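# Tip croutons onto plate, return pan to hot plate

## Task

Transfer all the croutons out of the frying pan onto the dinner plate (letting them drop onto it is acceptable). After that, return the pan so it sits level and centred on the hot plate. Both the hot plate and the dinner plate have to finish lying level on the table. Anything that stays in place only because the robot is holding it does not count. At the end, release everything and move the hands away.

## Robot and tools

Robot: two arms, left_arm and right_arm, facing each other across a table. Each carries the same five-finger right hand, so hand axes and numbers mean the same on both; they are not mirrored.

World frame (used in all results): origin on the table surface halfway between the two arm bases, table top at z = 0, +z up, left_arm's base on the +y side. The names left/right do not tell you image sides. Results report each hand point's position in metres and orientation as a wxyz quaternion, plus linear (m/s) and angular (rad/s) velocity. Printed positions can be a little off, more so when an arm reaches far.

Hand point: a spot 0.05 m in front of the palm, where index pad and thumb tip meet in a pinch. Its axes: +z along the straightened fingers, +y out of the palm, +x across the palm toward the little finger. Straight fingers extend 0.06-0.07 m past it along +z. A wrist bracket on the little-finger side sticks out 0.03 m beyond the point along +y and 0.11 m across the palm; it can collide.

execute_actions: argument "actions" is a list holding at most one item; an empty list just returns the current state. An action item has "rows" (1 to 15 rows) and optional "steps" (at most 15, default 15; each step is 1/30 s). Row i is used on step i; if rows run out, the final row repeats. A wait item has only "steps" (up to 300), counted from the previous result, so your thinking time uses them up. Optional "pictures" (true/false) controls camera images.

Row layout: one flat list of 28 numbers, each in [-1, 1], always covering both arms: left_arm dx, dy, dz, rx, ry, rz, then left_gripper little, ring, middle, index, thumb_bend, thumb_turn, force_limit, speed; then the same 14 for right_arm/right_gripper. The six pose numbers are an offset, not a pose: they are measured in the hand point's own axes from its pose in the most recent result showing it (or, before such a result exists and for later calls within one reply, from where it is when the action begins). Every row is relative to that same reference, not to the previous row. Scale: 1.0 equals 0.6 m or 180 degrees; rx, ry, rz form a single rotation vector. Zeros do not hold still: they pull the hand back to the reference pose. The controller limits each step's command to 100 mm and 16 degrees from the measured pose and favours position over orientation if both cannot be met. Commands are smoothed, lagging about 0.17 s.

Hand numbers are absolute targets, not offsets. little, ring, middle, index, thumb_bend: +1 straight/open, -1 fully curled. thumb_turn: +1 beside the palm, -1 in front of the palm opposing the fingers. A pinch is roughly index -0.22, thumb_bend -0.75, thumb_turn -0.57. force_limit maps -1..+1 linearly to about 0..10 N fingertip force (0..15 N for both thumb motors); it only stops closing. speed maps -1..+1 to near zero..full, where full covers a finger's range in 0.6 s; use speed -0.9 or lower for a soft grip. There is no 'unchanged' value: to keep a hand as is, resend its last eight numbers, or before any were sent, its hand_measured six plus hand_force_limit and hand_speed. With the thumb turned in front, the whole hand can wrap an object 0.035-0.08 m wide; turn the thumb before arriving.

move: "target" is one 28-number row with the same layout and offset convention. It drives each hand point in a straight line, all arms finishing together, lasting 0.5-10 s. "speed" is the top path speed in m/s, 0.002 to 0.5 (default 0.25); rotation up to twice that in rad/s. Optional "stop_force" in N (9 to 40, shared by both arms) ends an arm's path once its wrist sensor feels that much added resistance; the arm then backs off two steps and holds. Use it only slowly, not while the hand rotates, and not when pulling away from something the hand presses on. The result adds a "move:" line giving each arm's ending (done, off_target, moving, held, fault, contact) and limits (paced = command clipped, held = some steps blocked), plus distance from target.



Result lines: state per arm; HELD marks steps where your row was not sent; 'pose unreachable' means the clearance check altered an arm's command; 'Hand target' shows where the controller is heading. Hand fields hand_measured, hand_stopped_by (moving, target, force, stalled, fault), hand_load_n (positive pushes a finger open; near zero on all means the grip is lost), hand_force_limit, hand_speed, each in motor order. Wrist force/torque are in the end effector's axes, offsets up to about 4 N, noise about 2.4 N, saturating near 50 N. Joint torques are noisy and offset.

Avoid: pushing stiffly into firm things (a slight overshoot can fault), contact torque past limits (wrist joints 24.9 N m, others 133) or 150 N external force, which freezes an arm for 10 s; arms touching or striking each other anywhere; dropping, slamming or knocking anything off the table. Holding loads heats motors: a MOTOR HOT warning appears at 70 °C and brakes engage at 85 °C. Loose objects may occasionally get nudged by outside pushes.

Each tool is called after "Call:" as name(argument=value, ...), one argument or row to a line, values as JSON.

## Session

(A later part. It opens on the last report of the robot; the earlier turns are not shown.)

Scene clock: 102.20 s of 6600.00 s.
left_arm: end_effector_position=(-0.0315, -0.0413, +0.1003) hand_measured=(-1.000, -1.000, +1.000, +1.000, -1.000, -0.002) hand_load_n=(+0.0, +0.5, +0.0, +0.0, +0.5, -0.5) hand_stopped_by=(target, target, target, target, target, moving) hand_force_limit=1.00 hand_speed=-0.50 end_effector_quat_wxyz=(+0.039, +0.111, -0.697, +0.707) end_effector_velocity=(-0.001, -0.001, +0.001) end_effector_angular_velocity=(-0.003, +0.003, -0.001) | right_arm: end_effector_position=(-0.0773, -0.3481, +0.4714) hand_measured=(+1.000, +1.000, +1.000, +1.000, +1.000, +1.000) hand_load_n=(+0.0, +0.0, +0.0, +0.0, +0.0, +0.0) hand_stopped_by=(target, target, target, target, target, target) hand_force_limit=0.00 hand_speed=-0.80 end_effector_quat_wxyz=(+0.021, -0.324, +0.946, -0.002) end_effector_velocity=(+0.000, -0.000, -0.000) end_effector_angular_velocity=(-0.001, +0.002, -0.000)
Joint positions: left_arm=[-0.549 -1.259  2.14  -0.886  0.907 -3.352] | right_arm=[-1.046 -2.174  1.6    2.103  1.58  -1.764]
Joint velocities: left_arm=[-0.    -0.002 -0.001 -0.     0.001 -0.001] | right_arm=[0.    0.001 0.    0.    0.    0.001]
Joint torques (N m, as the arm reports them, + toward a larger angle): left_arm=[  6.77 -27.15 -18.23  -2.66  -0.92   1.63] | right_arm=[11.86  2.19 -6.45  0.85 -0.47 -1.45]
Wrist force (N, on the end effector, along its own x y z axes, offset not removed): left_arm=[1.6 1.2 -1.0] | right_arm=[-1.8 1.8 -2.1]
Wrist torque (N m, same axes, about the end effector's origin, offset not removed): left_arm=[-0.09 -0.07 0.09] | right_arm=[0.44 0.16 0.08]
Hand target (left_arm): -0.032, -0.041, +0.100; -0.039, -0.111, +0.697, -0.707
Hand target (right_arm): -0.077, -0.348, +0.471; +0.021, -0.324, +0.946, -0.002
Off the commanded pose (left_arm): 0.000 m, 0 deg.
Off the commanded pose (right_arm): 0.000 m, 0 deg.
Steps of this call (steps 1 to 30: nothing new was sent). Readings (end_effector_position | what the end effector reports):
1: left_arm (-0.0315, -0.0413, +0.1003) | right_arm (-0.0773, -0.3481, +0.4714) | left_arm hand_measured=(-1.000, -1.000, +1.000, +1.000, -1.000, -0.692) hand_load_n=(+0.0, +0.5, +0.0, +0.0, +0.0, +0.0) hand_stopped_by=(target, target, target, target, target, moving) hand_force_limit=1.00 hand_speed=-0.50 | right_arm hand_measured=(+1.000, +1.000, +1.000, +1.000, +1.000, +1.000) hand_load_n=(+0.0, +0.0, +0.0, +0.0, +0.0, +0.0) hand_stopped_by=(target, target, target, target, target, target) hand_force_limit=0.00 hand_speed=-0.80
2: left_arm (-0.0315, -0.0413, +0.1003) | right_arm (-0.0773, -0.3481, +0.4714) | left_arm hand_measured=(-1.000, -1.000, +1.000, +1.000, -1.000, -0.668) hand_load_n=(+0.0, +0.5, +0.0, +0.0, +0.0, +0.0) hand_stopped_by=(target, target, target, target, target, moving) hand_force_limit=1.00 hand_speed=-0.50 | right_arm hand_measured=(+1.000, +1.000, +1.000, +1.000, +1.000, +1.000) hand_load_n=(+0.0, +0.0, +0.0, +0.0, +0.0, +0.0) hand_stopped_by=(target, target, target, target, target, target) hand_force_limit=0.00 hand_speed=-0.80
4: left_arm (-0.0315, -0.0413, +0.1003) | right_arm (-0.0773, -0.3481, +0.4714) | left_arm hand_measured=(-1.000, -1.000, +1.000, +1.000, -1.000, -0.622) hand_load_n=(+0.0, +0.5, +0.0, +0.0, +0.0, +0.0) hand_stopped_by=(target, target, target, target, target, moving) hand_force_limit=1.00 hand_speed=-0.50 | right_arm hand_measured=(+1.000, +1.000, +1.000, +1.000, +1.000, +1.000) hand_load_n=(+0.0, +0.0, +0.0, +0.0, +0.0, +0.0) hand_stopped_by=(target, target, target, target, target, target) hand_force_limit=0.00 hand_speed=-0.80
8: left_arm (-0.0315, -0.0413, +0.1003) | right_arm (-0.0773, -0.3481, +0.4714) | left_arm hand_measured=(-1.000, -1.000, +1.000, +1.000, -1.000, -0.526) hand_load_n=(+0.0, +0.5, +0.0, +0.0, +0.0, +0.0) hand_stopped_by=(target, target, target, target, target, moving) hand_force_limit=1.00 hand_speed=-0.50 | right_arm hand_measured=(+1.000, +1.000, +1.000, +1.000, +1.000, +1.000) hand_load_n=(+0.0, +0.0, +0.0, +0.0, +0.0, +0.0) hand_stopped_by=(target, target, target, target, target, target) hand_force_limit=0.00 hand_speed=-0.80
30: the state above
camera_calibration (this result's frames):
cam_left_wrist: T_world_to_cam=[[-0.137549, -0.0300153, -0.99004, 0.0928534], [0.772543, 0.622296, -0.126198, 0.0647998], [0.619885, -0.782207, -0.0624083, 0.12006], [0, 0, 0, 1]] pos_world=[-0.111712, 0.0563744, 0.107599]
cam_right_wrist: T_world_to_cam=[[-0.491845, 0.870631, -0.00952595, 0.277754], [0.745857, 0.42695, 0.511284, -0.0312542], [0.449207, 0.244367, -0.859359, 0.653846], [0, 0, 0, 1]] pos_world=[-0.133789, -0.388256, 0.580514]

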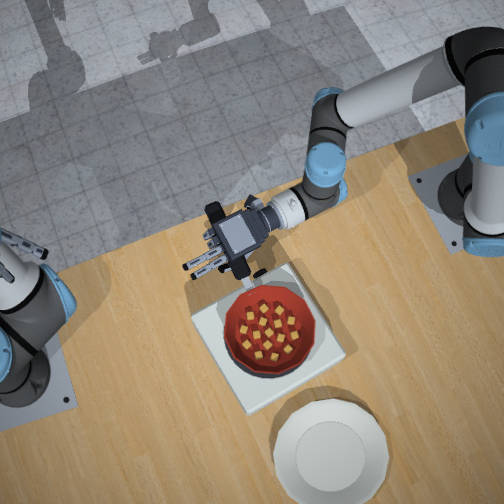

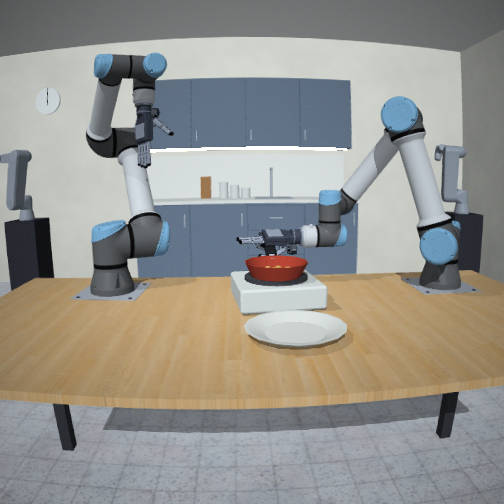

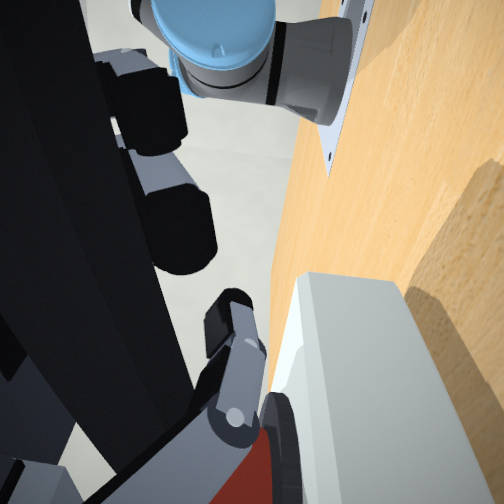

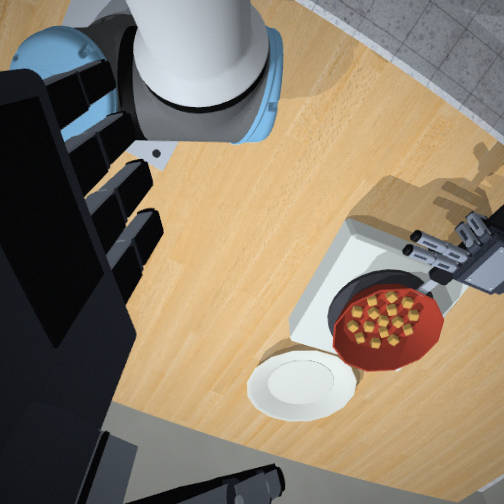

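Call:
execute_actions(
  actions=[
    {"rows":[[0,0,0,0,0,0,-1,-1,-1,-1,-1,0.2,1,-0.3,0,0,0,0,0,0,1,1,1,1,1,1,0,-0.8]],"steps":15},
  ],
  pictures=false,
)

Call:
wait(
  seconds=1.5,
)

Scene clock: 105.57 s of 6600.00 s.
left_arm: end_effector_position=(-0.0315, -0.0413, +0.1003) hand_measured=(-1.000, -1.000, +0.536, +0.536, -1.000, +0.200) hand_load_n=(+0.0, +0.5, +0.0, +0.0, +0.5, -1.0) hand_stopped_by=(target, target, moving, moving, target, target) hand_force_limit=1.00 hand_speed=-0.30 end_effector_quat_wxyz=(+0.039, +0.111, -0.697, +0.707) end_effector_velocity=(+0.001, +0.001, +0.000) end_effector_angular_velocity=(-0.001, -0.000, +0.002) | right_arm: end_effector_position=(-0.0773, -0.3481, +0.4714) hand_measured=(+1.000, +1.000, +1.000, +1.000, +1.000, +1.000) hand_load_n=(+0.0, +0.0, +0.0, +0.0, +0.0, +0.0) hand_stopped_by=(target, target, target, target, target, target) hand_force_limit=0.00 hand_speed=-0.80 end_effector_quat_wxyz=(+0.021, -0.324, +0.946, -0.002) end_effector_velocity=(+0.000, +0.000, +0.000) end_effector_angular_velocity=(-0.000, +0.001, -0.001)
Joint positions: left_arm=[-0.549 -1.259  2.14  -0.886  0.907 -3.352] | right_arm=[-1.046 -2.174  1.6    2.103  1.58  -1.764]
Joint velocities: left_arm=[-0.    -0.002  0.002 -0.001 -0.002  0.001] | right_arm=[-0.     0.001 -0.     0.     0.     0.001]
Joint torques (N m, as the arm reports them, + toward a larger angle): left_arm=[  6.13 -27.48 -18.36  -2.63  -1.09   1.7 ] | right_arm=[11.81  4.39 -7.48  0.94 -0.43 -1.57]
Wrist force (N, on the end effector, along its own x y z axes, offset not removed): left_arm=[1.0 1.7 -2.0] | right_arm=[0.3 -1.8 -1.6]
Wrist torque (N m, same axes, about the end effector's origin, offset not removed): left_arm=[0.01 0.04 -0.05] | right_arm=[-0.27 0.07 0.01]
Hand target (left_arm): -0.032, -0.041, +0.100; -0.039, -0.111, +0.697, -0.707
Hand target (right_arm): -0.077, -0.348, +0.471; +0.021, -0.324, +0.946, -0.002
Off the commanded pose (left_arm): 0.000 m, 0 deg.
Off the commanded pose (right_arm): 0.000 m, 0 deg.
Steps of this call (steps 1 to 86: nothing new was sent; steps 87 to 101: all 15 steps of this action). Readings (end_effector_position | what the end effector reports):
87: left_arm (-0.0315, -0.0413, +0.1003) | right_arm (-0.0773, -0.3481, +0.4714) | left_arm hand_measured=(-1.000, -1.000, +1.000, +1.000, -1.000, +0.200) hand_load_n=(+0.0, +0.5, +0.0, +0.0, +0.5, -1.0) hand_stopped_by=(target, target, moving, moving, target, target) hand_force_limit=1.00 hand_speed=-0.30 | right_arm hand_measured=(+1.000, +1.000, +1.000, +1.000, +1.000, +1.000) hand_load_n=(+0.0, +0.0, +0.0, +0.0, +0.0, +0.0) hand_stopped_by=(target, target, target, target, target, target) hand_force_limit=0.00 hand_speed=-0.80
88: left_arm (-0.0315, -0.0413, +0.1003) | right_arm (-0.0773, -0.3481, +0.4714) | left_arm hand_measured=(-1.000, -1.000, +1.000, +1.000, -1.000, +0.200) hand_load_n=(+0.0, +0.5, +0.0, +0.0, +0.5, -1.0) hand_stopped_by=(target, target, moving, moving, target, target) hand_force_limit=1.00 hand_speed=-0.30 | right_arm hand_measured=(+1.000, +1.000, +1.000, +1.000, +1.000, +1.000) hand_load_n=(+0.0, +0.0, +0.0, +0.0, +0.0, +0.0) hand_stopped_by=(target, target, target, target, target, target) hand_force_limit=0.00 hand_speed=-0.80
90: left_arm (-0.0315, -0.0413, +0.1003) | right_arm (-0.0773, -0.3481, +0.4714) | left_arm hand_measured=(-1.000, -1.000, +0.964, +0.964, -1.000, +0.200) hand_load_n=(+0.0, +0.5, +0.0, +0.0, +0.5, -1.0) hand_stopped_by=(target, target, moving, moving, target, target) hand_force_limit=1.00 hand_speed=-0.30 | right_arm hand_measured=(+1.000, +1.000, +1.000, +1.000, +1.000, +1.000) hand_load_n=(+0.0, +0.0, +0.0, +0.0, +0.0, +0.0) hand_stopped_by=(target, target, target, target, target, target) hand_force_limit=0.00 hand_speed=-0.80
94: left_arm (-0.0315, -0.0413, +0.1003) | right_arm (-0.0773, -0.3481, +0.4714) | left_arm hand_measured=(-1.000, -1.000, +0.810, +0.810, -1.000, +0.200) hand_load_n=(+0.0, +0.5, +0.0, +0.0, +0.5, -1.0) hand_stopped_by=(target, target, moving, moving, target, target) hand_force_limit=1.00 hand_speed=-0.30 | right_arm hand_measured=(+1.000, +1.000, +1.000, +1.000, +1.000, +1.000) hand_load_n=(+0.0, +0.0, +0.0, +0.0, +0.0, +0.0) hand_stopped_by=(target, target, target, target, target, target) hand_force_limit=0.00 hand_speed=-0.80
101: the state above

Scene clock: 107.07 s of 6600.00 s.
left_arm: end_effector_position=(-0.0315, -0.0413, +0.1003) hand_measured=(-1.000, -1.000, -1.000, -0.998, -1.000, +0.200) hand_load_n=(+0.0, +0.0, +0.0, +3.5, +1.0, -1.5) hand_stopped_by=(target, target, target, target, target, target) hand_force_limit=1.00 hand_speed=-0.30 end_effector_quat_wxyz=(+0.039, +0.111, -0.697, +0.707) end_effector_velocity=(+0.000, -0.000, -0.000) end_effector_angular_velocity=(+0.000, +0.002, +0.001) | right_arm: end_effector_position=(-0.0773, -0.3481, +0.4714) hand_measured=(+1.000, +1.000, +1.000, +1.000, +1.000, +1.000) hand_load_n=(+0.0, +0.0, +0.0, +0.0, +0.0, +0.0) hand_stopped_by=(target, target, target, target, target, target) hand_force_limit=0.00 hand_speed=-0.80 end_effector_quat_wxyz=(+0.021, -0.324, +0.946, -0.002) end_effector_velocity=(+0.000, -0.000, +0.000) end_effector_angular_velocity=(-0.000, -0.001, -0.002)
Joint positions: left_arm=[-0.549 -1.259  2.14  -0.886  0.907 -3.352] | right_arm=[-1.046 -2.174  1.6    2.103  1.58  -1.764]
Joint velocities: left_arm=[ 0.001  0.001  0.    -0.     0.    -0.002] | right_arm=[ 0.    -0.    -0.    -0.     0.001  0.002]
Joint torques (N m, as the arm reports them, + toward a larger angle): left_arm=[  6.28 -26.8  -18.73  -2.54  -1.1    1.65] | right_arm=[10.69  3.49 -7.06  1.02 -0.51 -1.44]
Wrist force (N, on the end effector, along its own x y z axes, offset not removed): left_arm=[-0.1 4.2 -1.4] | right_arm=[-1.9 1.2 -4.7]
Wrist torque (N m, same axes, about the end effector's origin, offset not removed): left_arm=[0.02 0.03 -0.57] | right_arm=[0.45 0.41 0.00]
Hand target (left_arm): -0.032, -0.041, +0.100; -0.039, -0.111, +0.697, -0.707
Hand target (right_arm): -0.077, -0.348, +0.471; +0.021, -0.324, +0.946, -0.002
Off the commanded pose (left_arm): 0.000 m, 0 deg.
Off the commanded pose (right_arm): 0.000 m, 0 deg.
Steps of this call (steps 1 to 45: nothing new was sent). Readings (end_effector_position | what the end effector reports):
1: left_arm (-0.0315, -0.0413, +0.1003) | right_arm (-0.0773, -0.3481, +0.4714) | left_arm hand_measured=(-1.000, -1.000, +0.498, +0.498, -1.000, +0.200) hand_load_n=(+0.0, +0.5, +0.0, +0.0, +0.5, -1.0) hand_stopped_by=(target, target, moving, moving, target, target) hand_force_limit=1.00 hand_speed=-0.30 | right_arm hand_measured=(+1.000, +1.000, +1.000, +1.000, +1.000, +1.000) hand_load_n=(+0.0, +0.0, +0.0, +0.0, +0.0, +0.0) hand_stopped_by=(target, target, target, target, target, target) hand_force_limit=0.00 hand_speed=-0.80
2: left_arm (-0.0315, -0.0413, +0.1003) | right_arm (-0.0773, -0.3481, +0.4714) | left_arm hand_measured=(-1.000, -1.000, +0.460, +0.460, -1.000, +0.200) hand_load_n=(+0.0, +0.5, +0.0, +0.0, +0.5, -1.0) hand_stopped_by=(target, target, moving, moving, target, target) hand_force_limit=1.00 hand_speed=-0.30 | right_arm hand_measured=(+1.000, +1.000, +1.000, +1.000, +1.000, +1.000) hand_load_n=(+0.0, +0.0, +0.0, +0.0, +0.0, +0.0) hand_stopped_by=(target, target, target, target, target, target) hand_force_limit=0.00 hand_speed=-0.80
4: left_arm (-0.0315, -0.0413, +0.1003) | right_arm (-0.0773, -0.3481, +0.4714) | left_arm hand_measured=(-1.000, -1.000, +0.382, +0.382, -1.000, +0.200) hand_load_n=(+0.0, +0.5, +0.0, +0.0, +0.5, -1.0) hand_stopped_by=(target, target, moving, moving, target, target) hand_force_limit=1.00 hand_speed=-0.30 | right_arm hand_measured=(+1.000, +1.000, +1.000, +1.000, +1.000, +1.000) hand_load_n=(+0.0, +0.0, +0.0, +0.0, +0.0, +0.0) hand_stopped_by=(target, target, target, target, target, target) hand_force_limit=0.00 hand_speed=-0.80
8: left_arm (-0.0315, -0.0413, +0.1003) | right_arm (-0.0773, -0.3481, +0.4714) | left_arm hand_measured=(-1.000, -1.000, +0.226, +0.226, -1.000, +0.200) hand_load_n=(+0.0, +0.5, +0.0, +0.0, +0.5, -1.0) hand_stopped_by=(target, target, moving, moving, target, target) hand_force_limit=1.00 hand_speed=-0.30 | right_arm hand_measured=(+1.000, +1.000, +1.000, +1.000, +1.000, +1.000) hand_load_n=(+0.0, +0.0, +0.0, +0.0, +0.0, +0.0) hand_stopped_by=(target, target, target, target, target, target) hand_force_limit=0.00 hand_speed=-0.80
45: the state above
camera_calibration (this result's frames):
cam_left_wrist: T_world_to_cam=[[-0.137549, -0.0300153, -0.99004, 0.0928534], [0.772543, 0.622296, -0.126198, 0.0647998], [0.619885, -0.782207, -0.0624082, 0.12006], [0, 0, 0, 1]] pos_world=[-0.111712, 0.0563744, 0.107599]
cam_right_wrist: T_world_to_cam=[[-0.491845, 0.870631, -0.00952567, 0.277754], [0.745856, 0.42695, 0.511284, -0.0312544], [0.449207, 0.244368, -0.859359, 0.653846], [0, 0, 0, 1]] pos_world=[-0.133789, -0.388256, 0.580514]

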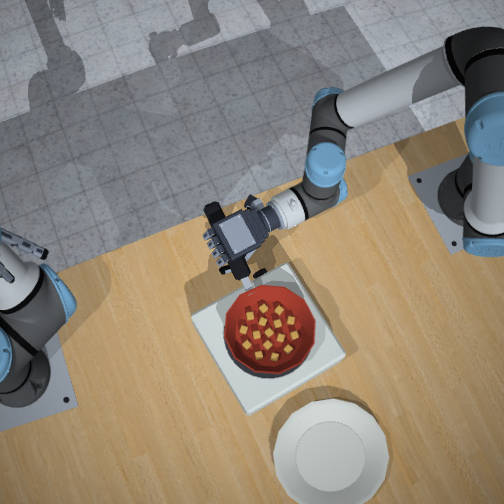

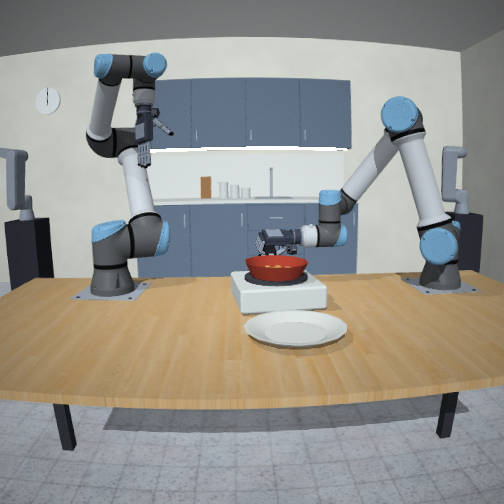

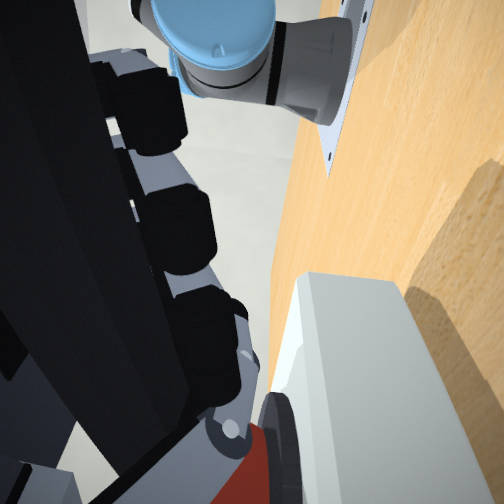

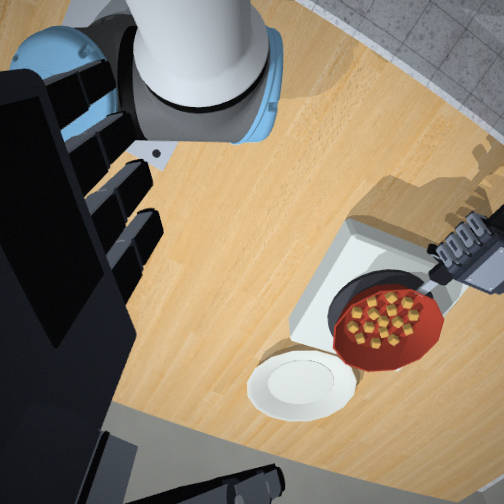

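Call:
execute_actions(
  actions=[
    {"rows":[[0,0,0,0,0,0,-1,-1,-1,-1,-0.996,0.45,1,-0.6,0,0,0,0,0,0,1,1,1,1,1,1,0,-0.8]],"steps":15},
  ],
  pictures=false,
)

Call:
wait(
  seconds=1,
)

Call:
zoom_image(
  camera="cam_low",
  region=[220,200,360,320],
)

Scene clock: 111.97 s of 6600.00 s.
left_arm: end_effector_position=(-0.0315, -0.0413, +0.1003) hand_measured=(-1.000, -1.000, -1.000, -0.998, -0.992, +0.402) hand_load_n=(+0.0, +0.0, +0.0, +2.5, +8.0, -16.5) hand_stopped_by=(target, target, target, target, moving, moving) hand_force_limit=1.00 hand_speed=-0.60 end_effector_quat_wxyz=(+0.039, +0.111, -0.697, +0.707) end_effector_velocity=(-0.000, +0.000, +0.000) end_effector_angular_velocity=(-0.001, -0.001, +0.000) | right_arm: end_effector_position=(-0.0773, -0.3481, +0.4714) hand_measured=(+1.000, +1.000, +1.000, +1.000, +1.000, +1.000) hand_load_n=(+0.0, +0.0, +0.0, +0.0, +0.0, +0.0) hand_stopped_by=(target, target, target, target, target, target) hand_force_limit=0.00 hand_speed=-0.80 end_effector_quat_wxyz=(+0.021, -0.324, +0.946, -0.002) end_effector_velocity=(+0.000, -0.000, +0.000) end_effector_angular_velocity=(-0.001, -0.001, +0.001)
Joint positions: left_arm=[-0.549 -1.259  2.14  -0.886  0.907 -3.352] | right_arm=[-1.046 -2.174  1.6    2.103  1.58  -1.764]
Joint velocities: left_arm=[-0.001 -0.001  0.    -0.001 -0.001  0.002] | right_arm=[-0.     0.    -0.001  0.     0.001 -0.001]
Joint torques (N m, as the arm reports them, + toward a larger angle): left_arm=[  6.29 -27.69 -18.07  -2.64  -1.06   1.69] | right_arm=[12.3   1.59 -8.07  1.37 -0.73 -1.34]
Wrist force (N, on the end effector, along its own x y z axes, offset not removed): left_arm=[-0.4 6.6 -1.3] | right_arm=[-0.8 -0.1 -5.4]
Wrist torque (N m, same axes, about the end effector's origin, offset not removed): left_arm=[0.32 0.04 -0.78] | right_arm=[0.25 0.35 -0.03]
Hand target (left_arm): -0.032, -0.041, +0.100; -0.039, -0.111, +0.697, -0.707
Hand target (right_arm): -0.077, -0.348, +0.471; +0.021, -0.324, +0.946, -0.002
Off the commanded pose (left_arm): 0.000 m, 0 deg.
Off the commanded pose (right_arm): 0.000 m, 0 deg.
Steps of this call (steps 1 to 90: nothing new was sent; then 1.40 s passed at rest; steps 91 to 105: all 15 steps of this action). Readings (end_effector_position | what the end effector reports):
91: left_arm (-0.0315, -0.0413, +0.1003) | right_arm (-0.0773, -0.3481, +0.4714) | left_arm hand_measured=(-1.000, -1.000, -1.000, -0.998, -1.000, +0.200) hand_load_n=(+0.0, +0.0, +0.0, +3.5, +1.0, -1.5) hand_stopped_by=(target, target, target, target, moving, moving) hand_force_limit=1.00 hand_speed=-0.60 | right_arm hand_measured=(+1.000, +1.000, +1.000, +1.000, +1.000, +1.000) hand_load_n=(+0.0, +0.0, +0.0, +0.0, +0.0, +0.0) hand_stopped_by=(target, target, target, target, target, target) hand_force_limit=0.00 hand_speed=-0.80
92: left_arm (-0.0315, -0.0413, +0.1003) | right_arm (-0.0773, -0.3481, +0.4714) | left_arm hand_measured=(-1.000, -1.000, -1.000, -0.998, -1.000, +0.200) hand_load_n=(+0.0, +0.0, +0.0, +3.5, +1.5, -1.5) hand_stopped_by=(target, target, target, target, moving, moving) hand_force_limit=1.00 hand_speed=-0.60 | right_arm hand_measured=(+1.000, +1.000, +1.000, +1.000, +1.000, +1.000) hand_load_n=(+0.0, +0.0, +0.0, +0.0, +0.0, +0.0) hand_stopped_by=(target, target, target, target, target, target) hand_force_limit=0.00 hand_speed=-0.80
94: left_arm (-0.0315, -0.0413, +0.1003) | right_arm (-0.0773, -0.3481, +0.4714) | left_arm hand_measured=(-1.000, -1.000, -1.000, -0.998, -0.996, +0.216) hand_load_n=(+0.0, +0.0, +0.0, +3.5, +1.5, -2.5) hand_stopped_by=(target, target, target, target, moving, moving) hand_force_limit=1.00 hand_speed=-0.60 | right_arm hand_measured=(+1.000, +1.000, +1.000, +1.000, +1.000, +1.000) hand_load_n=(+0.0, +0.0, +0.0, +0.0, +0.0, +0.0) hand_stopped_by=(target, target, target, target, target, target) hand_force_limit=0.00 hand_speed=-0.80
98: left_arm (-0.0315, -0.0413, +0.1003) | right_arm (-0.0773, -0.3481, +0.4714) | left_arm hand_measured=(-1.000, -1.000, -1.000, -0.998, -0.994, +0.292) hand_load_n=(+0.0, +0.0, +0.0, +2.5, +2.5, -5.5) hand_stopped_by=(target, target, target, target, moving, moving) hand_force_limit=1.00 hand_speed=-0.60 | right_arm hand_measured=(+1.000, +1.000, +1.000, +1.000, +1.000, +1.000) hand_load_n=(+0.0, +0.0, +0.0, +0.0, +0.0, +0.0) hand_stopped_by=(target, target, target, target, target, target) hand_force_limit=0.00 hand_speed=-0.80
105: the state above

Scene clock: 112.97 s of 6600.00 s.
left_arm: end_effector_position=(-0.0315, -0.0413, +0.1003) hand_measured=(-1.000, -1.000, -1.000, -0.998, -0.988, +0.402) hand_load_n=(+0.0, +0.0, +0.0, +2.5, +7.5, -16.5) hand_stopped_by=(target, target, target, target, target, stalled) hand_force_limit=1.00 hand_speed=-0.60 end_effector_quat_wxyz=(+0.039, +0.111, -0.697, +0.707) end_effector_velocity=(-0.001, -0.000, +0.001) end_effector_angular_velocity=(-0.002, +0.002, -0.001) | right_arm: end_effector_position=(-0.0773, -0.3481, +0.4714) hand_measured=(+1.000, +1.000, +1.000, +1.000, +1.000, +1.000) hand_load_n=(+0.0, +0.0, +0.0, +0.0, +0.0, +0.0) hand_stopped_by=(target, target, target, target, target, target) hand_force_limit=0.00 hand_speed=-0.80 end_effector_quat_wxyz=(+0.021, -0.324, +0.946, -0.002) end_effector_velocity=(-0.000, +0.000, -0.000) end_effector_angular_velocity=(+0.002, -0.000, -0.001)
Joint positions: left_arm=[-0.549 -1.259  2.14  -0.886  0.907 -3.352] | right_arm=[-1.046 -2.174  1.6    2.103  1.58  -1.764]
Joint velocities: left_arm=[-0.001 -0.001 -0.001 -0.     0.    -0.   ] | right_arm=[ 0.    -0.001  0.    -0.    -0.001  0.001]
Joint torques (N m, as the arm reports them, + toward a larger angle): left_arm=[  6.49 -27.16 -18.39  -2.71  -1.01   1.6 ] | right_arm=[11.26  2.04 -7.72  1.04 -0.62 -1.53]
Wrist force (N, on the end effector, along its own x y z axes, offset not removed): left_arm=[-1.0 4.4 -1.1] | right_arm=[1.0 -1.3 -4.5]
Wrist torque (N m, same axes, about the end effector's origin, offset not removed): left_arm=[-0.11 0.10 -0.84] | right_arm=[-0.13 0.26 -0.01]
Hand target (left_arm): -0.032, -0.041, +0.100; -0.039, -0.111, +0.697, -0.707
Hand target (right_arm): -0.077, -0.348, +0.471; +0.021, -0.324, +0.946, -0.002
Off the commanded pose (left_arm): 0.000 m, 0 deg.
Off the commanded pose (right_arm): 0.000 m, 0 deg.
Steps of this call (steps 1 to 30: nothing new was sent). Readings (end_effector_position | what the end effector reports):
1: left_arm (-0.0315, -0.0413, +0.1003) | right_arm (-0.0773, -0.3481, +0.4714) | left_arm hand_measured=(-1.000, -1.000, -1.000, -0.998, -0.992, +0.402) hand_load_n=(+0.0, +0.0, +0.0, +2.5, +8.0, -16.5) hand_stopped_by=(target, target, target, target, target, moving) hand_force_limit=1.00 hand_speed=-0.60 | right_arm hand_measured=(+1.000, +1.000, +1.000, +1.000, +1.000, +1.000) hand_load_n=(+0.0, +0.0, +0.0, +0.0, +0.0, +0.0) hand_stopped_by=(target, target, target, target, target, target) hand_force_limit=0.00 hand_speed=-0.80
2: left_arm (-0.0315, -0.0413, +0.1003) | right_arm (-0.0773, -0.3481, +0.4714) | left_arm hand_measured=(-1.000, -1.000, -1.000, -0.998, -0.988, +0.402) hand_load_n=(+0.0, +0.0, +0.0, +2.5, +7.5, -16.5) hand_stopped_by=(target, target, target, target, target, moving) hand_force_limit=1.00 hand_speed=-0.60 | right_arm hand_measured=(+1.000, +1.000, +1.000, +1.000, +1.000, +1.000) hand_load_n=(+0.0, +0.0, +0.0, +0.0, +0.0, +0.0) hand_stopped_by=(target, target, target, target, target, target) hand_force_limit=0.00 hand_speed=-0.80
4: left_arm (-0.0315, -0.0413, +0.1003) | right_arm (-0.0773, -0.3481, +0.4714) | left_arm hand_measured=(-1.000, -1.000, -1.000, -0.998, -0.988, +0.402) hand_load_n=(+0.0, +0.0, +0.0, +2.5, +7.5, -16.5) hand_stopped_by=(target, target, target, target, target, moving) hand_force_limit=1.00 hand_speed=-0.60 | right_arm hand_measured=(+1.000, +1.000, +1.000, +1.000, +1.000, +1.000) hand_load_n=(+0.0, +0.0, +0.0, +0.0, +0.0, +0.0) hand_stopped_by=(target, target, target, target, target, target) hand_force_limit=0.00 hand_speed=-0.80
8: left_arm (-0.0315, -0.0413, +0.1003) | right_arm (-0.0773, -0.3481, +0.4714) | left_arm hand_measured=(-1.000, -1.000, -1.000, -0.998, -0.988, +0.402) hand_load_n=(+0.0, +0.0, +0.0, +2.5, +7.5, -16.5) hand_stopped_by=(target, target, target, target, target, stalled) hand_force_limit=1.00 hand_speed=-0.60 | right_arm hand_measured=(+1.000, +1.000, +1.000, +1.000, +1.000, +1.000) hand_load_n=(+0.0, +0.0, +0.0, +0.0, +0.0, +0.0) hand_stopped_by=(target, target, target, target, target, target) hand_force_limit=0.00 hand_speed=-0.80
30: the state above
camera_calibration (this result's frames):
cam_left_wrist: T_world_to_cam=[[-0.137549, -0.0300152, -0.99004, 0.0928534], [0.772543, 0.622296, -0.126198, 0.0647998], [0.619885, -0.782207, -0.0624082, 0.12006], [0, 0, 0, 1]] pos_world=[-0.111712, 0.0563744, 0.107599]
cam_right_wrist: T_world_to_cam=[[-0.491845, 0.870631, -0.00952574, 0.277754], [0.745857, 0.42695, 0.511284, -0.0312542], [0.449207, 0.244368, -0.859359, 0.653846], [0, 0, 0, 1]] pos_world=[-0.133789, -0.388256, 0.580514]

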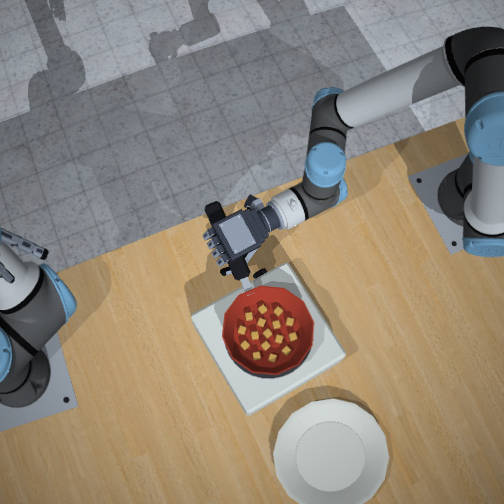

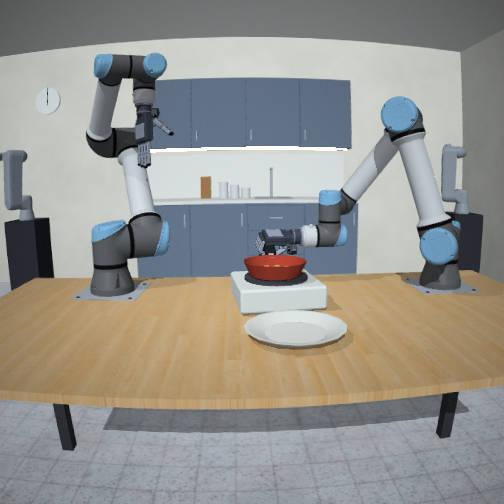

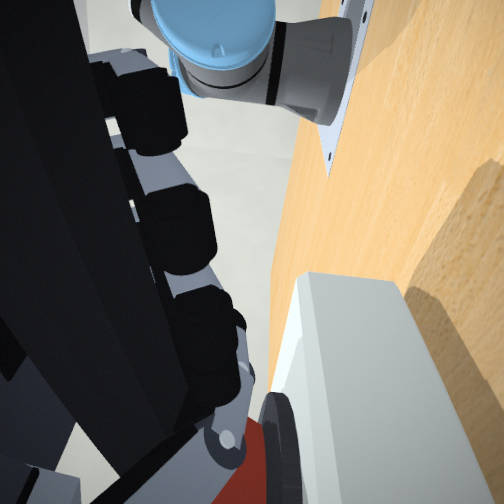

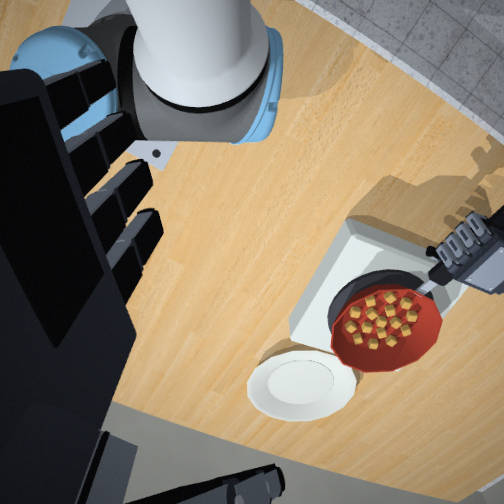

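Region (220, 200, 360, 320) of cam_low's 504x504 image, scaled by 3.600, with more detail than that image has; it fills the top 432 rows of this view, and the rest is white.

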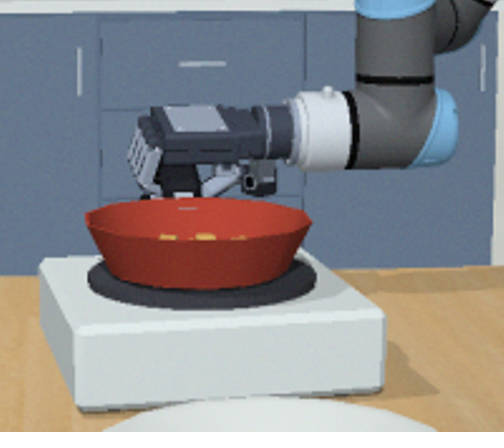

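Call:
move(
  target=[0.0213,-0.0977,0,0,0,0,-1,-1,-1,-1,-0.996,0.45,1,-0.6,0,0,0,0,0,0,1,1,1,1,1,1,0,-0.8],
  speed=0.05,
)

Call:
zoom_image(
  camera="cam_low",
  region=[200,180,380,360],
)

Scene clock: 117.77 s of 6600.00 s.
left_arm: end_effector_position=(-0.0317, -0.0410, +0.1600) hand_measured=(-1.000, -1.000, -1.000, -0.998, -0.988, +0.402) hand_load_n=(+0.0, +0.0, +0.0, +2.5, +7.5, -16.5) hand_stopped_by=(target, target, target, target, target, stalled) hand_force_limit=1.00 hand_speed=-0.60 end_effector_quat_wxyz=(+0.039, +0.111, -0.697, +0.707) end_effector_velocity=(+0.000, -0.000, +0.003) end_effector_angular_velocity=(-0.000, +0.002, +0.002) | right_arm: end_effector_position=(-0.0773, -0.3481, +0.4714) hand_measured=(+1.000, +1.000, +1.000, +1.000, +1.000, +1.000) hand_load_n=(+0.0, +0.0, +0.0, +0.0, +0.0, +0.0) hand_stopped_by=(target, target, target, target, target, target) hand_force_limit=0.00 hand_speed=-0.80 end_effector_quat_wxyz=(+0.021, -0.324, +0.946, -0.002) end_effector_velocity=(+0.000, +0.000, +0.000) end_effector_angular_velocity=(-0.000, +0.000, +0.001)
Joint positions: left_arm=[-0.55  -1.376  2.086 -0.714  0.907 -3.352] | right_arm=[-1.046 -2.174  1.6    2.103  1.58  -1.764]
Joint velocities: left_arm=[ 0.001 -0.004 -0.004  0.008 -0.001 -0.002] | right_arm=[ 0.     0.001 -0.001 -0.    -0.    -0.   ]
Joint torques (N m, as the arm reports them, + toward a larger angle): left_arm=[ -7.39 -31.95 -24.36  -0.3   -1.89  -0.96] | right_arm=[11.72  3.27 -7.99  1.16 -0.68 -1.49]
Wrist force (N, on the end effector, along its own x y z axes, offset not removed): left_arm=[-0.9 5.2 -1.1] | right_arm=[0.0 -3.4 -1.0]
Wrist torque (N m, same axes, about the end effector's origin, offset not removed): left_arm=[0.05 0.07 -0.85] | right_arm=[-0.47 0.15 -0.02]
Hand target (left_arm): -0.032, -0.041, +0.160; -0.039, -0.111, +0.697, -0.707
Hand target (right_arm): -0.077, -0.348, +0.471; +0.021, -0.324, +0.946, -0.002
Off the commanded pose (left_arm): 0.000 m, 0 deg.
Off the commanded pose (right_arm): 0.000 m, 0 deg.
After step 90, 0.17 s passed at rest.
move: done
camera_calibration (this result's frames):
cam_left_wrist: T_world_to_cam=[[-0.137385, -0.0300785, -0.990061, 0.15198], [0.772565, 0.622286, -0.126109, 0.0722692], [0.619895, -0.782212, -0.0622549, 0.124047], [0, 0, 0, 1]] pos_world=[-0.111849, 0.0566302, 0.167306]
cam_right_wrist: T_world_to_cam=[[-0.491845, 0.870631, -0.00952576, 0.277754], [0.745857, 0.42695, 0.511284, -0.0312541], [0.449207, 0.244368, -0.859359, 0.653846], [0, 0, 0, 1]] pos_world=[-0.133789, -0.388256, 0.580514]

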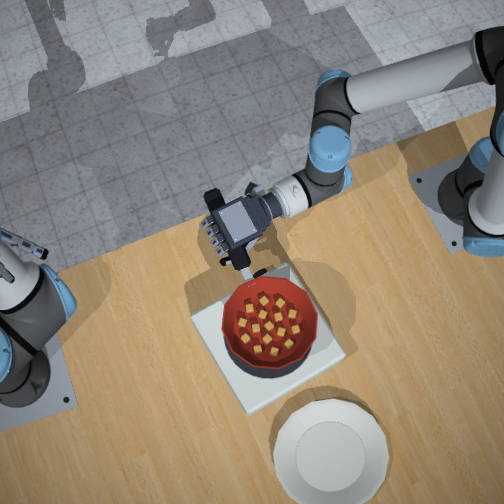

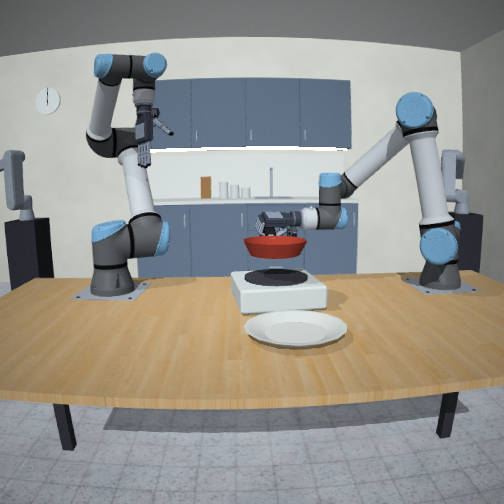

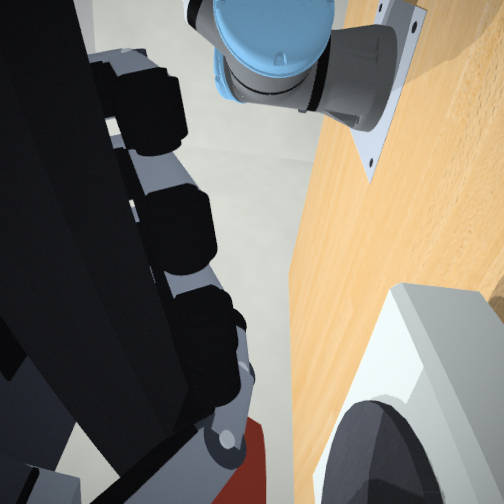

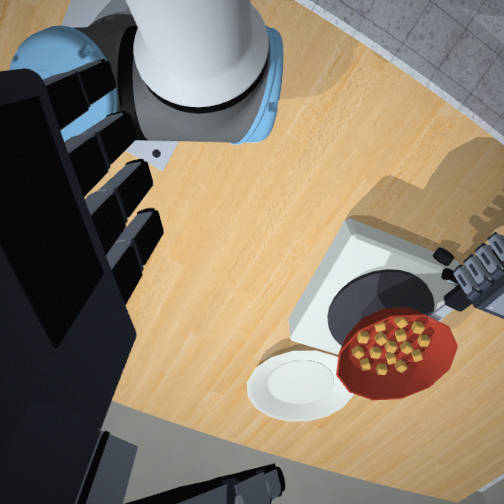

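Region (200, 180, 380, 360) of cam_low's 504x504 image, scaled by 2.800, with more detail than that image has.

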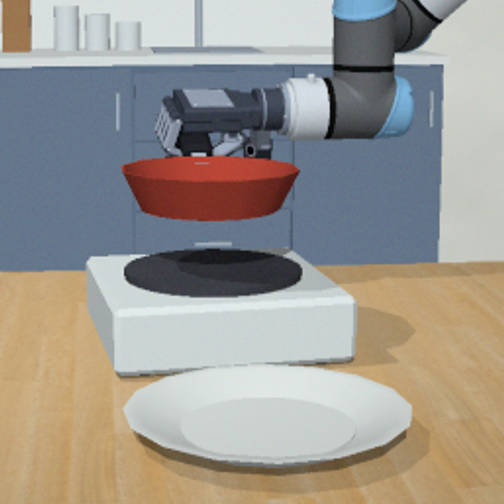

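Call:
move(
  target=[-0.313,-0.1365,-0.0133,0,0,-0.126,-1,-1,-1,-1,-0.996,0.45,1,-0.6,0,0,0,0,0,0,1,1,1,1,1,1,0,-0.8],
  speed=0.1,
)

Scene clock: 132.20 s of 6600.00 s.
left_arm: end_effector_position=(+0.1670, -0.0120, +0.2006) hand_measured=(-1.000, -1.000, -1.000, -0.998, -0.988, +0.402) hand_load_n=(+0.0, +0.0, +0.0, +2.5, +8.0, -16.0) hand_stopped_by=(target, target, target, target, target, stalled) hand_force_limit=1.00 hand_speed=-0.60 end_effector_quat_wxyz=(+0.177, +0.246, -0.662, +0.686) end_effector_velocity=(+0.002, +0.000, -0.001) end_effector_angular_velocity=(+0.002, +0.007, -0.004) | right_arm: end_effector_position=(-0.0773, -0.3481, +0.4714) hand_measured=(+1.000, +1.000, +1.000, +1.000, +1.000, +1.000) hand_load_n=(+0.0, +0.0, +0.0, +0.0, +0.0, +0.0) hand_stopped_by=(target, target, target, target, target, target) hand_force_limit=0.00 hand_speed=-0.80 end_effector_quat_wxyz=(+0.021, -0.324, +0.946, -0.002) end_effector_velocity=(+0.000, -0.000, -0.000) end_effector_angular_velocity=(+0.000, -0.000, -0.002)
Joint positions: left_arm=[ 0.018 -1.485  2.079 -0.598  1.474 -3.749] | right_arm=[-1.046 -2.174  1.6    2.103  1.58  -1.764]
Joint velocities: left_arm=[ 0.01   0.003 -0.003  0.003  0.014 -0.007] | right_arm=[-0.    -0.     0.    -0.     0.     0.001]
Joint torques (N m, as the arm reports them, + toward a larger angle): left_arm=[  5.55 -18.41 -27.6   -1.56   1.79  -1.57] | right_arm=[12.99  2.53 -7.36  1.4  -0.7  -1.46]
Wrist force (N, on the end effector, along its own x y z axes, offset not removed): left_arm=[-2.5 3.9 -1.5] | right_arm=[2.8 1.5 -3.4]
Wrist torque (N m, same axes, about the end effector's origin, offset not removed): left_arm=[-0.05 0.08 -0.71] | right_arm=[0.51 -0.19 0.18]
Hand target (left_arm): +0.167, -0.012, +0.201; -0.177, -0.246, +0.661, -0.686
Hand target (right_arm): -0.077, -0.348, +0.471; +0.021, -0.324, +0.946, -0.002
Off the commanded pose (left_arm): 0.000 m, 0 deg.
Off the commanded pose (right_arm): 0.000 m, 0 deg.
After step 90, 8.87 s passed at rest.
move: done
camera_calibration (this result's frames):
cam_left_wrist: T_world_to_cam=[[-0.505608, -0.068029, -0.860077, 0.255313], [0.661308, 0.609686, -0.436983, -0.0133896], [0.554105, -0.789718, -0.263274, 0.0773823], [0, 0, 0, 1]] pos_world=[0.0950652, 0.0866423, 0.234111]
cam_right_wrist: T_world_to_cam=[[-0.491845, 0.870631, -0.00952591, 0.277754], [0.745856, 0.42695, 0.511284, -0.0312543], [0.449207, 0.244368, -0.859359, 0.653846], [0, 0, 0, 1]] pos_world=[-0.133789, -0.388256, 0.580514]

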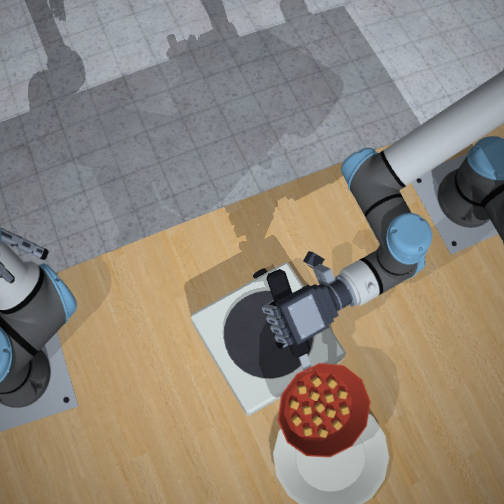

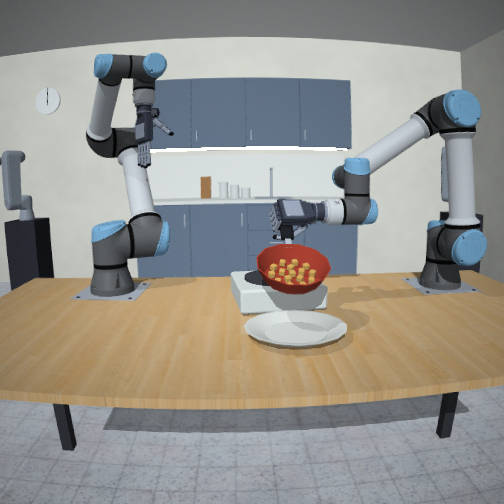

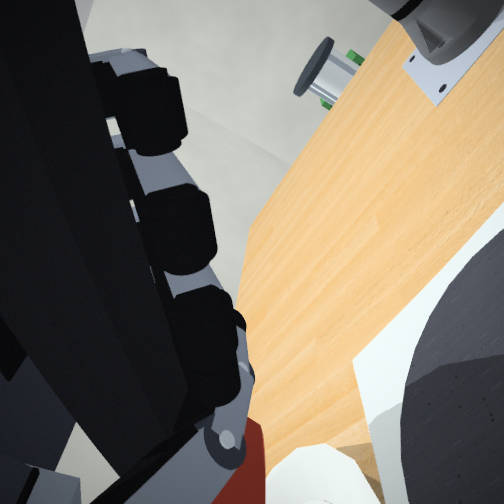

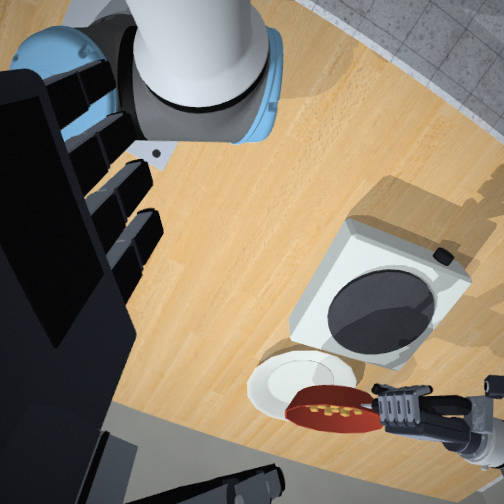

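Call:
move(
  target=[-0.0327,-0.15,0.012,0,0,-0.167,-1,-1,-1,-1,-0.996,0.45,1,-0.6,0,0,0,0,0,0,1,1,1,1,1,1,0,-0.8],
  speed=0.05,
)

Scene clock: 142.87 s of 6600.00 s.
left_arm: end_effector_position=(+0.2346, -0.0117, +0.2633) hand_measured=(-1.000, -1.000, -1.000, -0.998, -0.988, +0.402) hand_load_n=(+0.0, +0.0, +0.0, +2.5, +8.5, -13.5) hand_stopped_by=(target, target, target, target, target, stalled) hand_force_limit=1.00 hand_speed=-0.60 end_effector_quat_wxyz=(+0.348, +0.408, -0.576, +0.617) end_effector_velocity=(+0.003, +0.000, +0.002) end_effector_angular_velocity=(-0.002, +0.013, +0.002) | right_arm: end_effector_position=(-0.0773, -0.3481, +0.4714) hand_measured=(+1.000, +1.000, +1.000, +1.000, +1.000, +1.000) hand_load_n=(+0.0, +0.0, +0.0, +0.0, +0.0, +0.0) hand_stopped_by=(target, target, target, target, target, target) hand_force_limit=0.00 hand_speed=-0.80 end_effector_quat_wxyz=(+0.021, -0.324, +0.946, -0.002) end_effector_velocity=(+0.000, -0.000, -0.000) end_effector_angular_velocity=(-0.002, -0.001, +0.000)
Joint positions: left_arm=[ 0.277 -1.448  1.892 -0.449  1.732 -4.273] | right_arm=[-1.046 -2.174  1.6    2.103  1.58  -1.764]
Joint velocities: left_arm=[ 0.008  0.002 -0.007  0.005  0.006 -0.013] | right_arm=[ 0.    -0.     0.    -0.     0.002 -0.   ]
Joint torques (N m, as the arm reports them, + toward a larger angle): left_arm=[  6.17 -21.26 -30.18  -1.72   1.51  -2.1 ] | right_arm=[12.42  1.43 -7.42  1.29 -0.7  -1.43]
Wrist force (N, on the end effector, along its own x y z axes, offset not removed): left_arm=[-4.3 2.4 -2.3] | right_arm=[-1.9 -2.0 -2.8]
Wrist torque (N m, same axes, about the end effector's origin, offset not removed): left_arm=[0.11 0.16 -0.49] | right_arm=[-0.29 0.17 -0.10]
Hand target (left_arm): +0.235, -0.012, +0.263; -0.349, -0.409, +0.575, -0.617
Hand target (right_arm): -0.077, -0.348, +0.471; +0.021, -0.324, +0.946, -0.002
Off the commanded pose (left_arm): 0.000 m, 0 deg.
Off the commanded pose (right_arm): 0.000 m, 0 deg.
After step 90, 2.13 s passed at rest.
move: done
camera_calibration (this result's frames):
cam_left_wrist: T_world_to_cam=[[-0.865085, -0.104059, -0.490714, 0.330066], [0.349762, 0.576102, -0.738765, 0.121254], [0.359576, -0.810727, -0.461981, 0.154324], [0, 0, 0, 1]] pos_world=[0.187633, 0.0896066, 0.322841]
cam_right_wrist: T_world_to_cam=[[-0.491845, 0.870631, -0.00952598, 0.277754], [0.745856, 0.42695, 0.511284, -0.0312542], [0.449207, 0.244367, -0.859359, 0.653846], [0, 0, 0, 1]] pos_world=[-0.133789, -0.388256, 0.580514]

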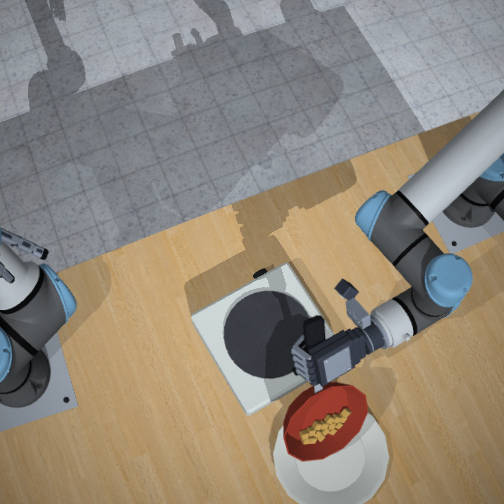

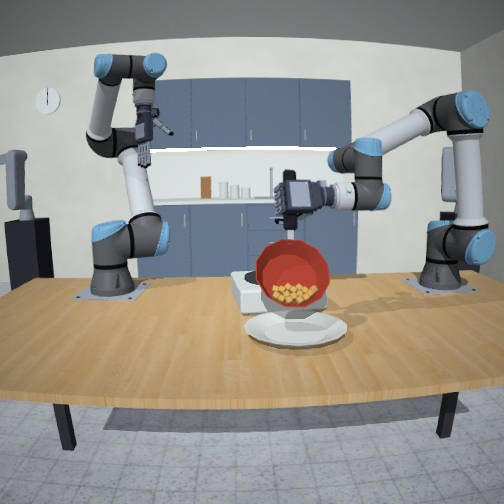

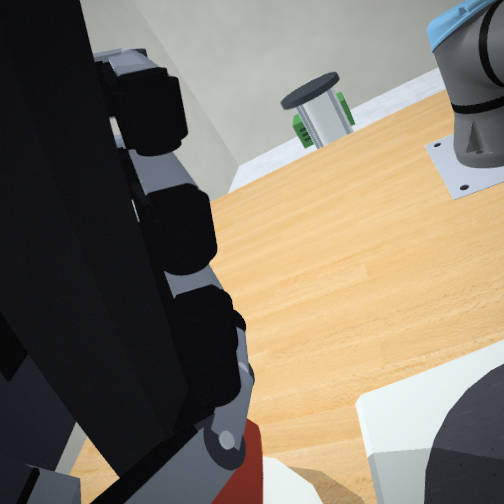

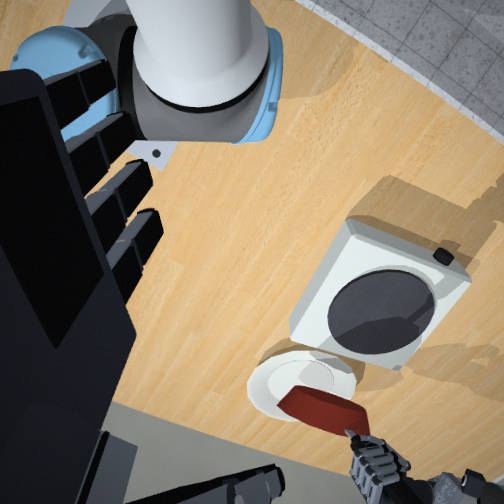

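Call:
move(
  target=[0.01,-0.1555,0.008,0,0,-0.139,-1,-1,-1,-1,-0.996,0.45,1,-0.6,0,0,0,0,0,0,1,1,1,1,1,1,0,-0.8],
  speed=0.035,
)

Scene clock: 154.93 s of 6600.00 s.
left_arm: end_effector_position=(+0.3161, -0.0077, +0.3084) hand_measured=(-1.000, -1.000, -1.000, -0.998, -0.988, +0.402) hand_load_n=(+0.0, +0.0, +1.5, +3.0, +9.0, -11.5) hand_stopped_by=(target, target, target, target, target, stalled) hand_force_limit=1.00 hand_speed=-0.60 end_effector_quat_wxyz=(+0.473, +0.523, -0.474, +0.528) end_effector_velocity=(+0.002, +0.000, +0.001) end_effector_angular_velocity=(-0.000, +0.013, -0.001) | right_arm: end_effector_position=(-0.0773, -0.3481, +0.4714) hand_measured=(+1.000, +1.000, +1.000, +1.000, +1.000, +1.000) hand_load_n=(+0.0, +0.0, +0.0, +0.0, +0.0, +0.0) hand_stopped_by=(target, target, target, target, target, target) hand_force_limit=0.00 hand_speed=-0.80 end_effector_quat_wxyz=(+0.021, -0.324, +0.946, -0.002) end_effector_velocity=(-0.000, +0.000, +0.000) end_effector_angular_velocity=(+0.001, -0.001, -0.000)
Joint positions: left_arm=[ 0.495 -1.334  1.692 -0.362  1.951 -4.708] | right_arm=[-1.046 -2.174  1.6    2.103  1.58  -1.764]
Joint velocities: left_arm=[ 0.006  0.004 -0.006  0.002  0.007 -0.012] | right_arm=[-0.    -0.001 -0.    -0.    -0.    -0.   ]
Joint torques (N m, as the arm reports them, + toward a larger angle): left_arm=[  8.1  -27.09 -30.06  -1.27   1.68  -2.57] | right_arm=[10.88  3.56 -6.    1.57 -0.79 -1.52]
Wrist force (N, on the end effector, along its own x y z axes, offset not removed): left_arm=[-4.9 -0.5 -0.7] | right_arm=[2.5 -1.4 -5.0]
Wrist torque (N m, same axes, about the end effector's origin, offset not removed): left_arm=[-0.18 0.14 -0.08] | right_arm=[0.16 -0.18 -0.06]
Hand target (left_arm): +0.316, -0.008, +0.309; +0.473, +0.523, -0.473, +0.527
Hand target (right_arm): -0.077, -0.348, +0.471; +0.021, -0.324, +0.946, -0.002
Off the commanded pose (left_arm): 0.000 m, 0 deg.
Off the commanded pose (right_arm): 0.000 m, 0 deg.
After step 90, 2.60 s passed at rest.
move: done
camera_calibration (this result's frames):
cam_left_wrist: T_world_to_cam=[[-0.990235, -0.115518, -0.078042, 0.335385], [0.00339818, 0.539639, -0.84189, 0.264802], [0.139368, -0.833934, -0.533976, 0.240793], [0, 0, 0, 1]] pos_world=[0.297652, 0.096651, 0.377686]
cam_right_wrist: T_world_to_cam=[[-0.491845, 0.870631, -0.00952604, 0.277754], [0.745856, 0.42695, 0.511284, -0.0312543], [0.449207, 0.244367, -0.859359, 0.653846], [0, 0, 0, 1]] pos_world=[-0.133789, -0.388256, 0.580514]

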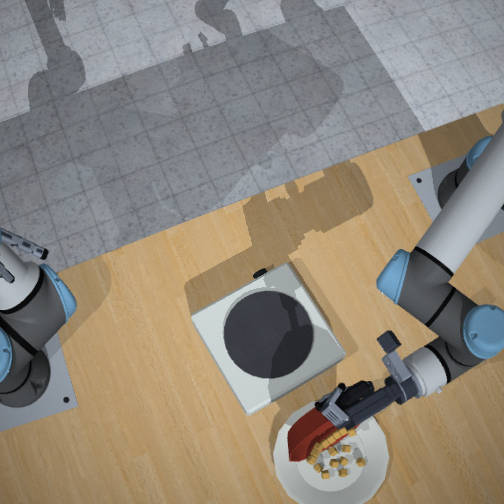

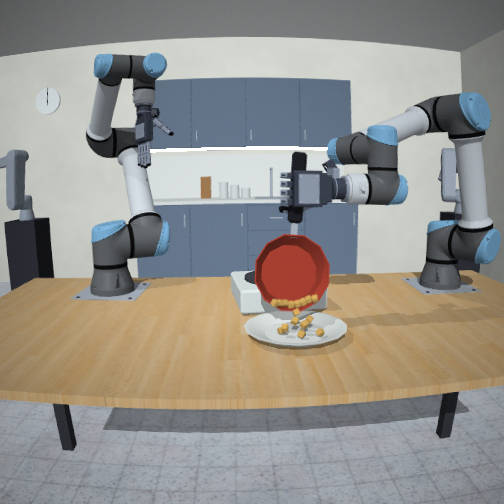

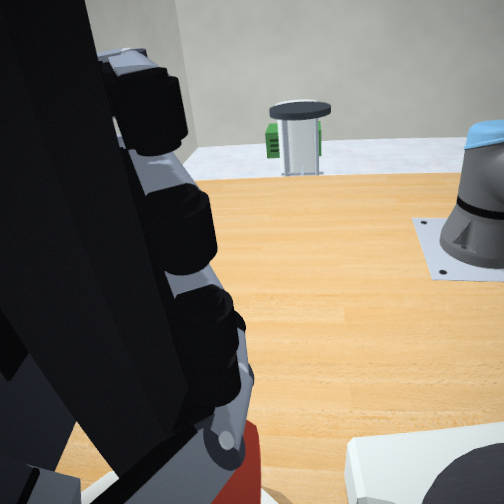

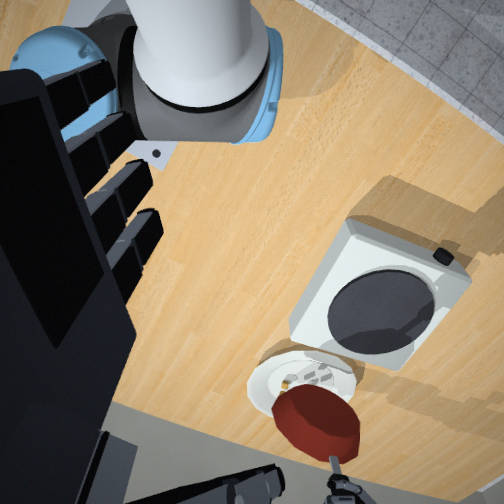

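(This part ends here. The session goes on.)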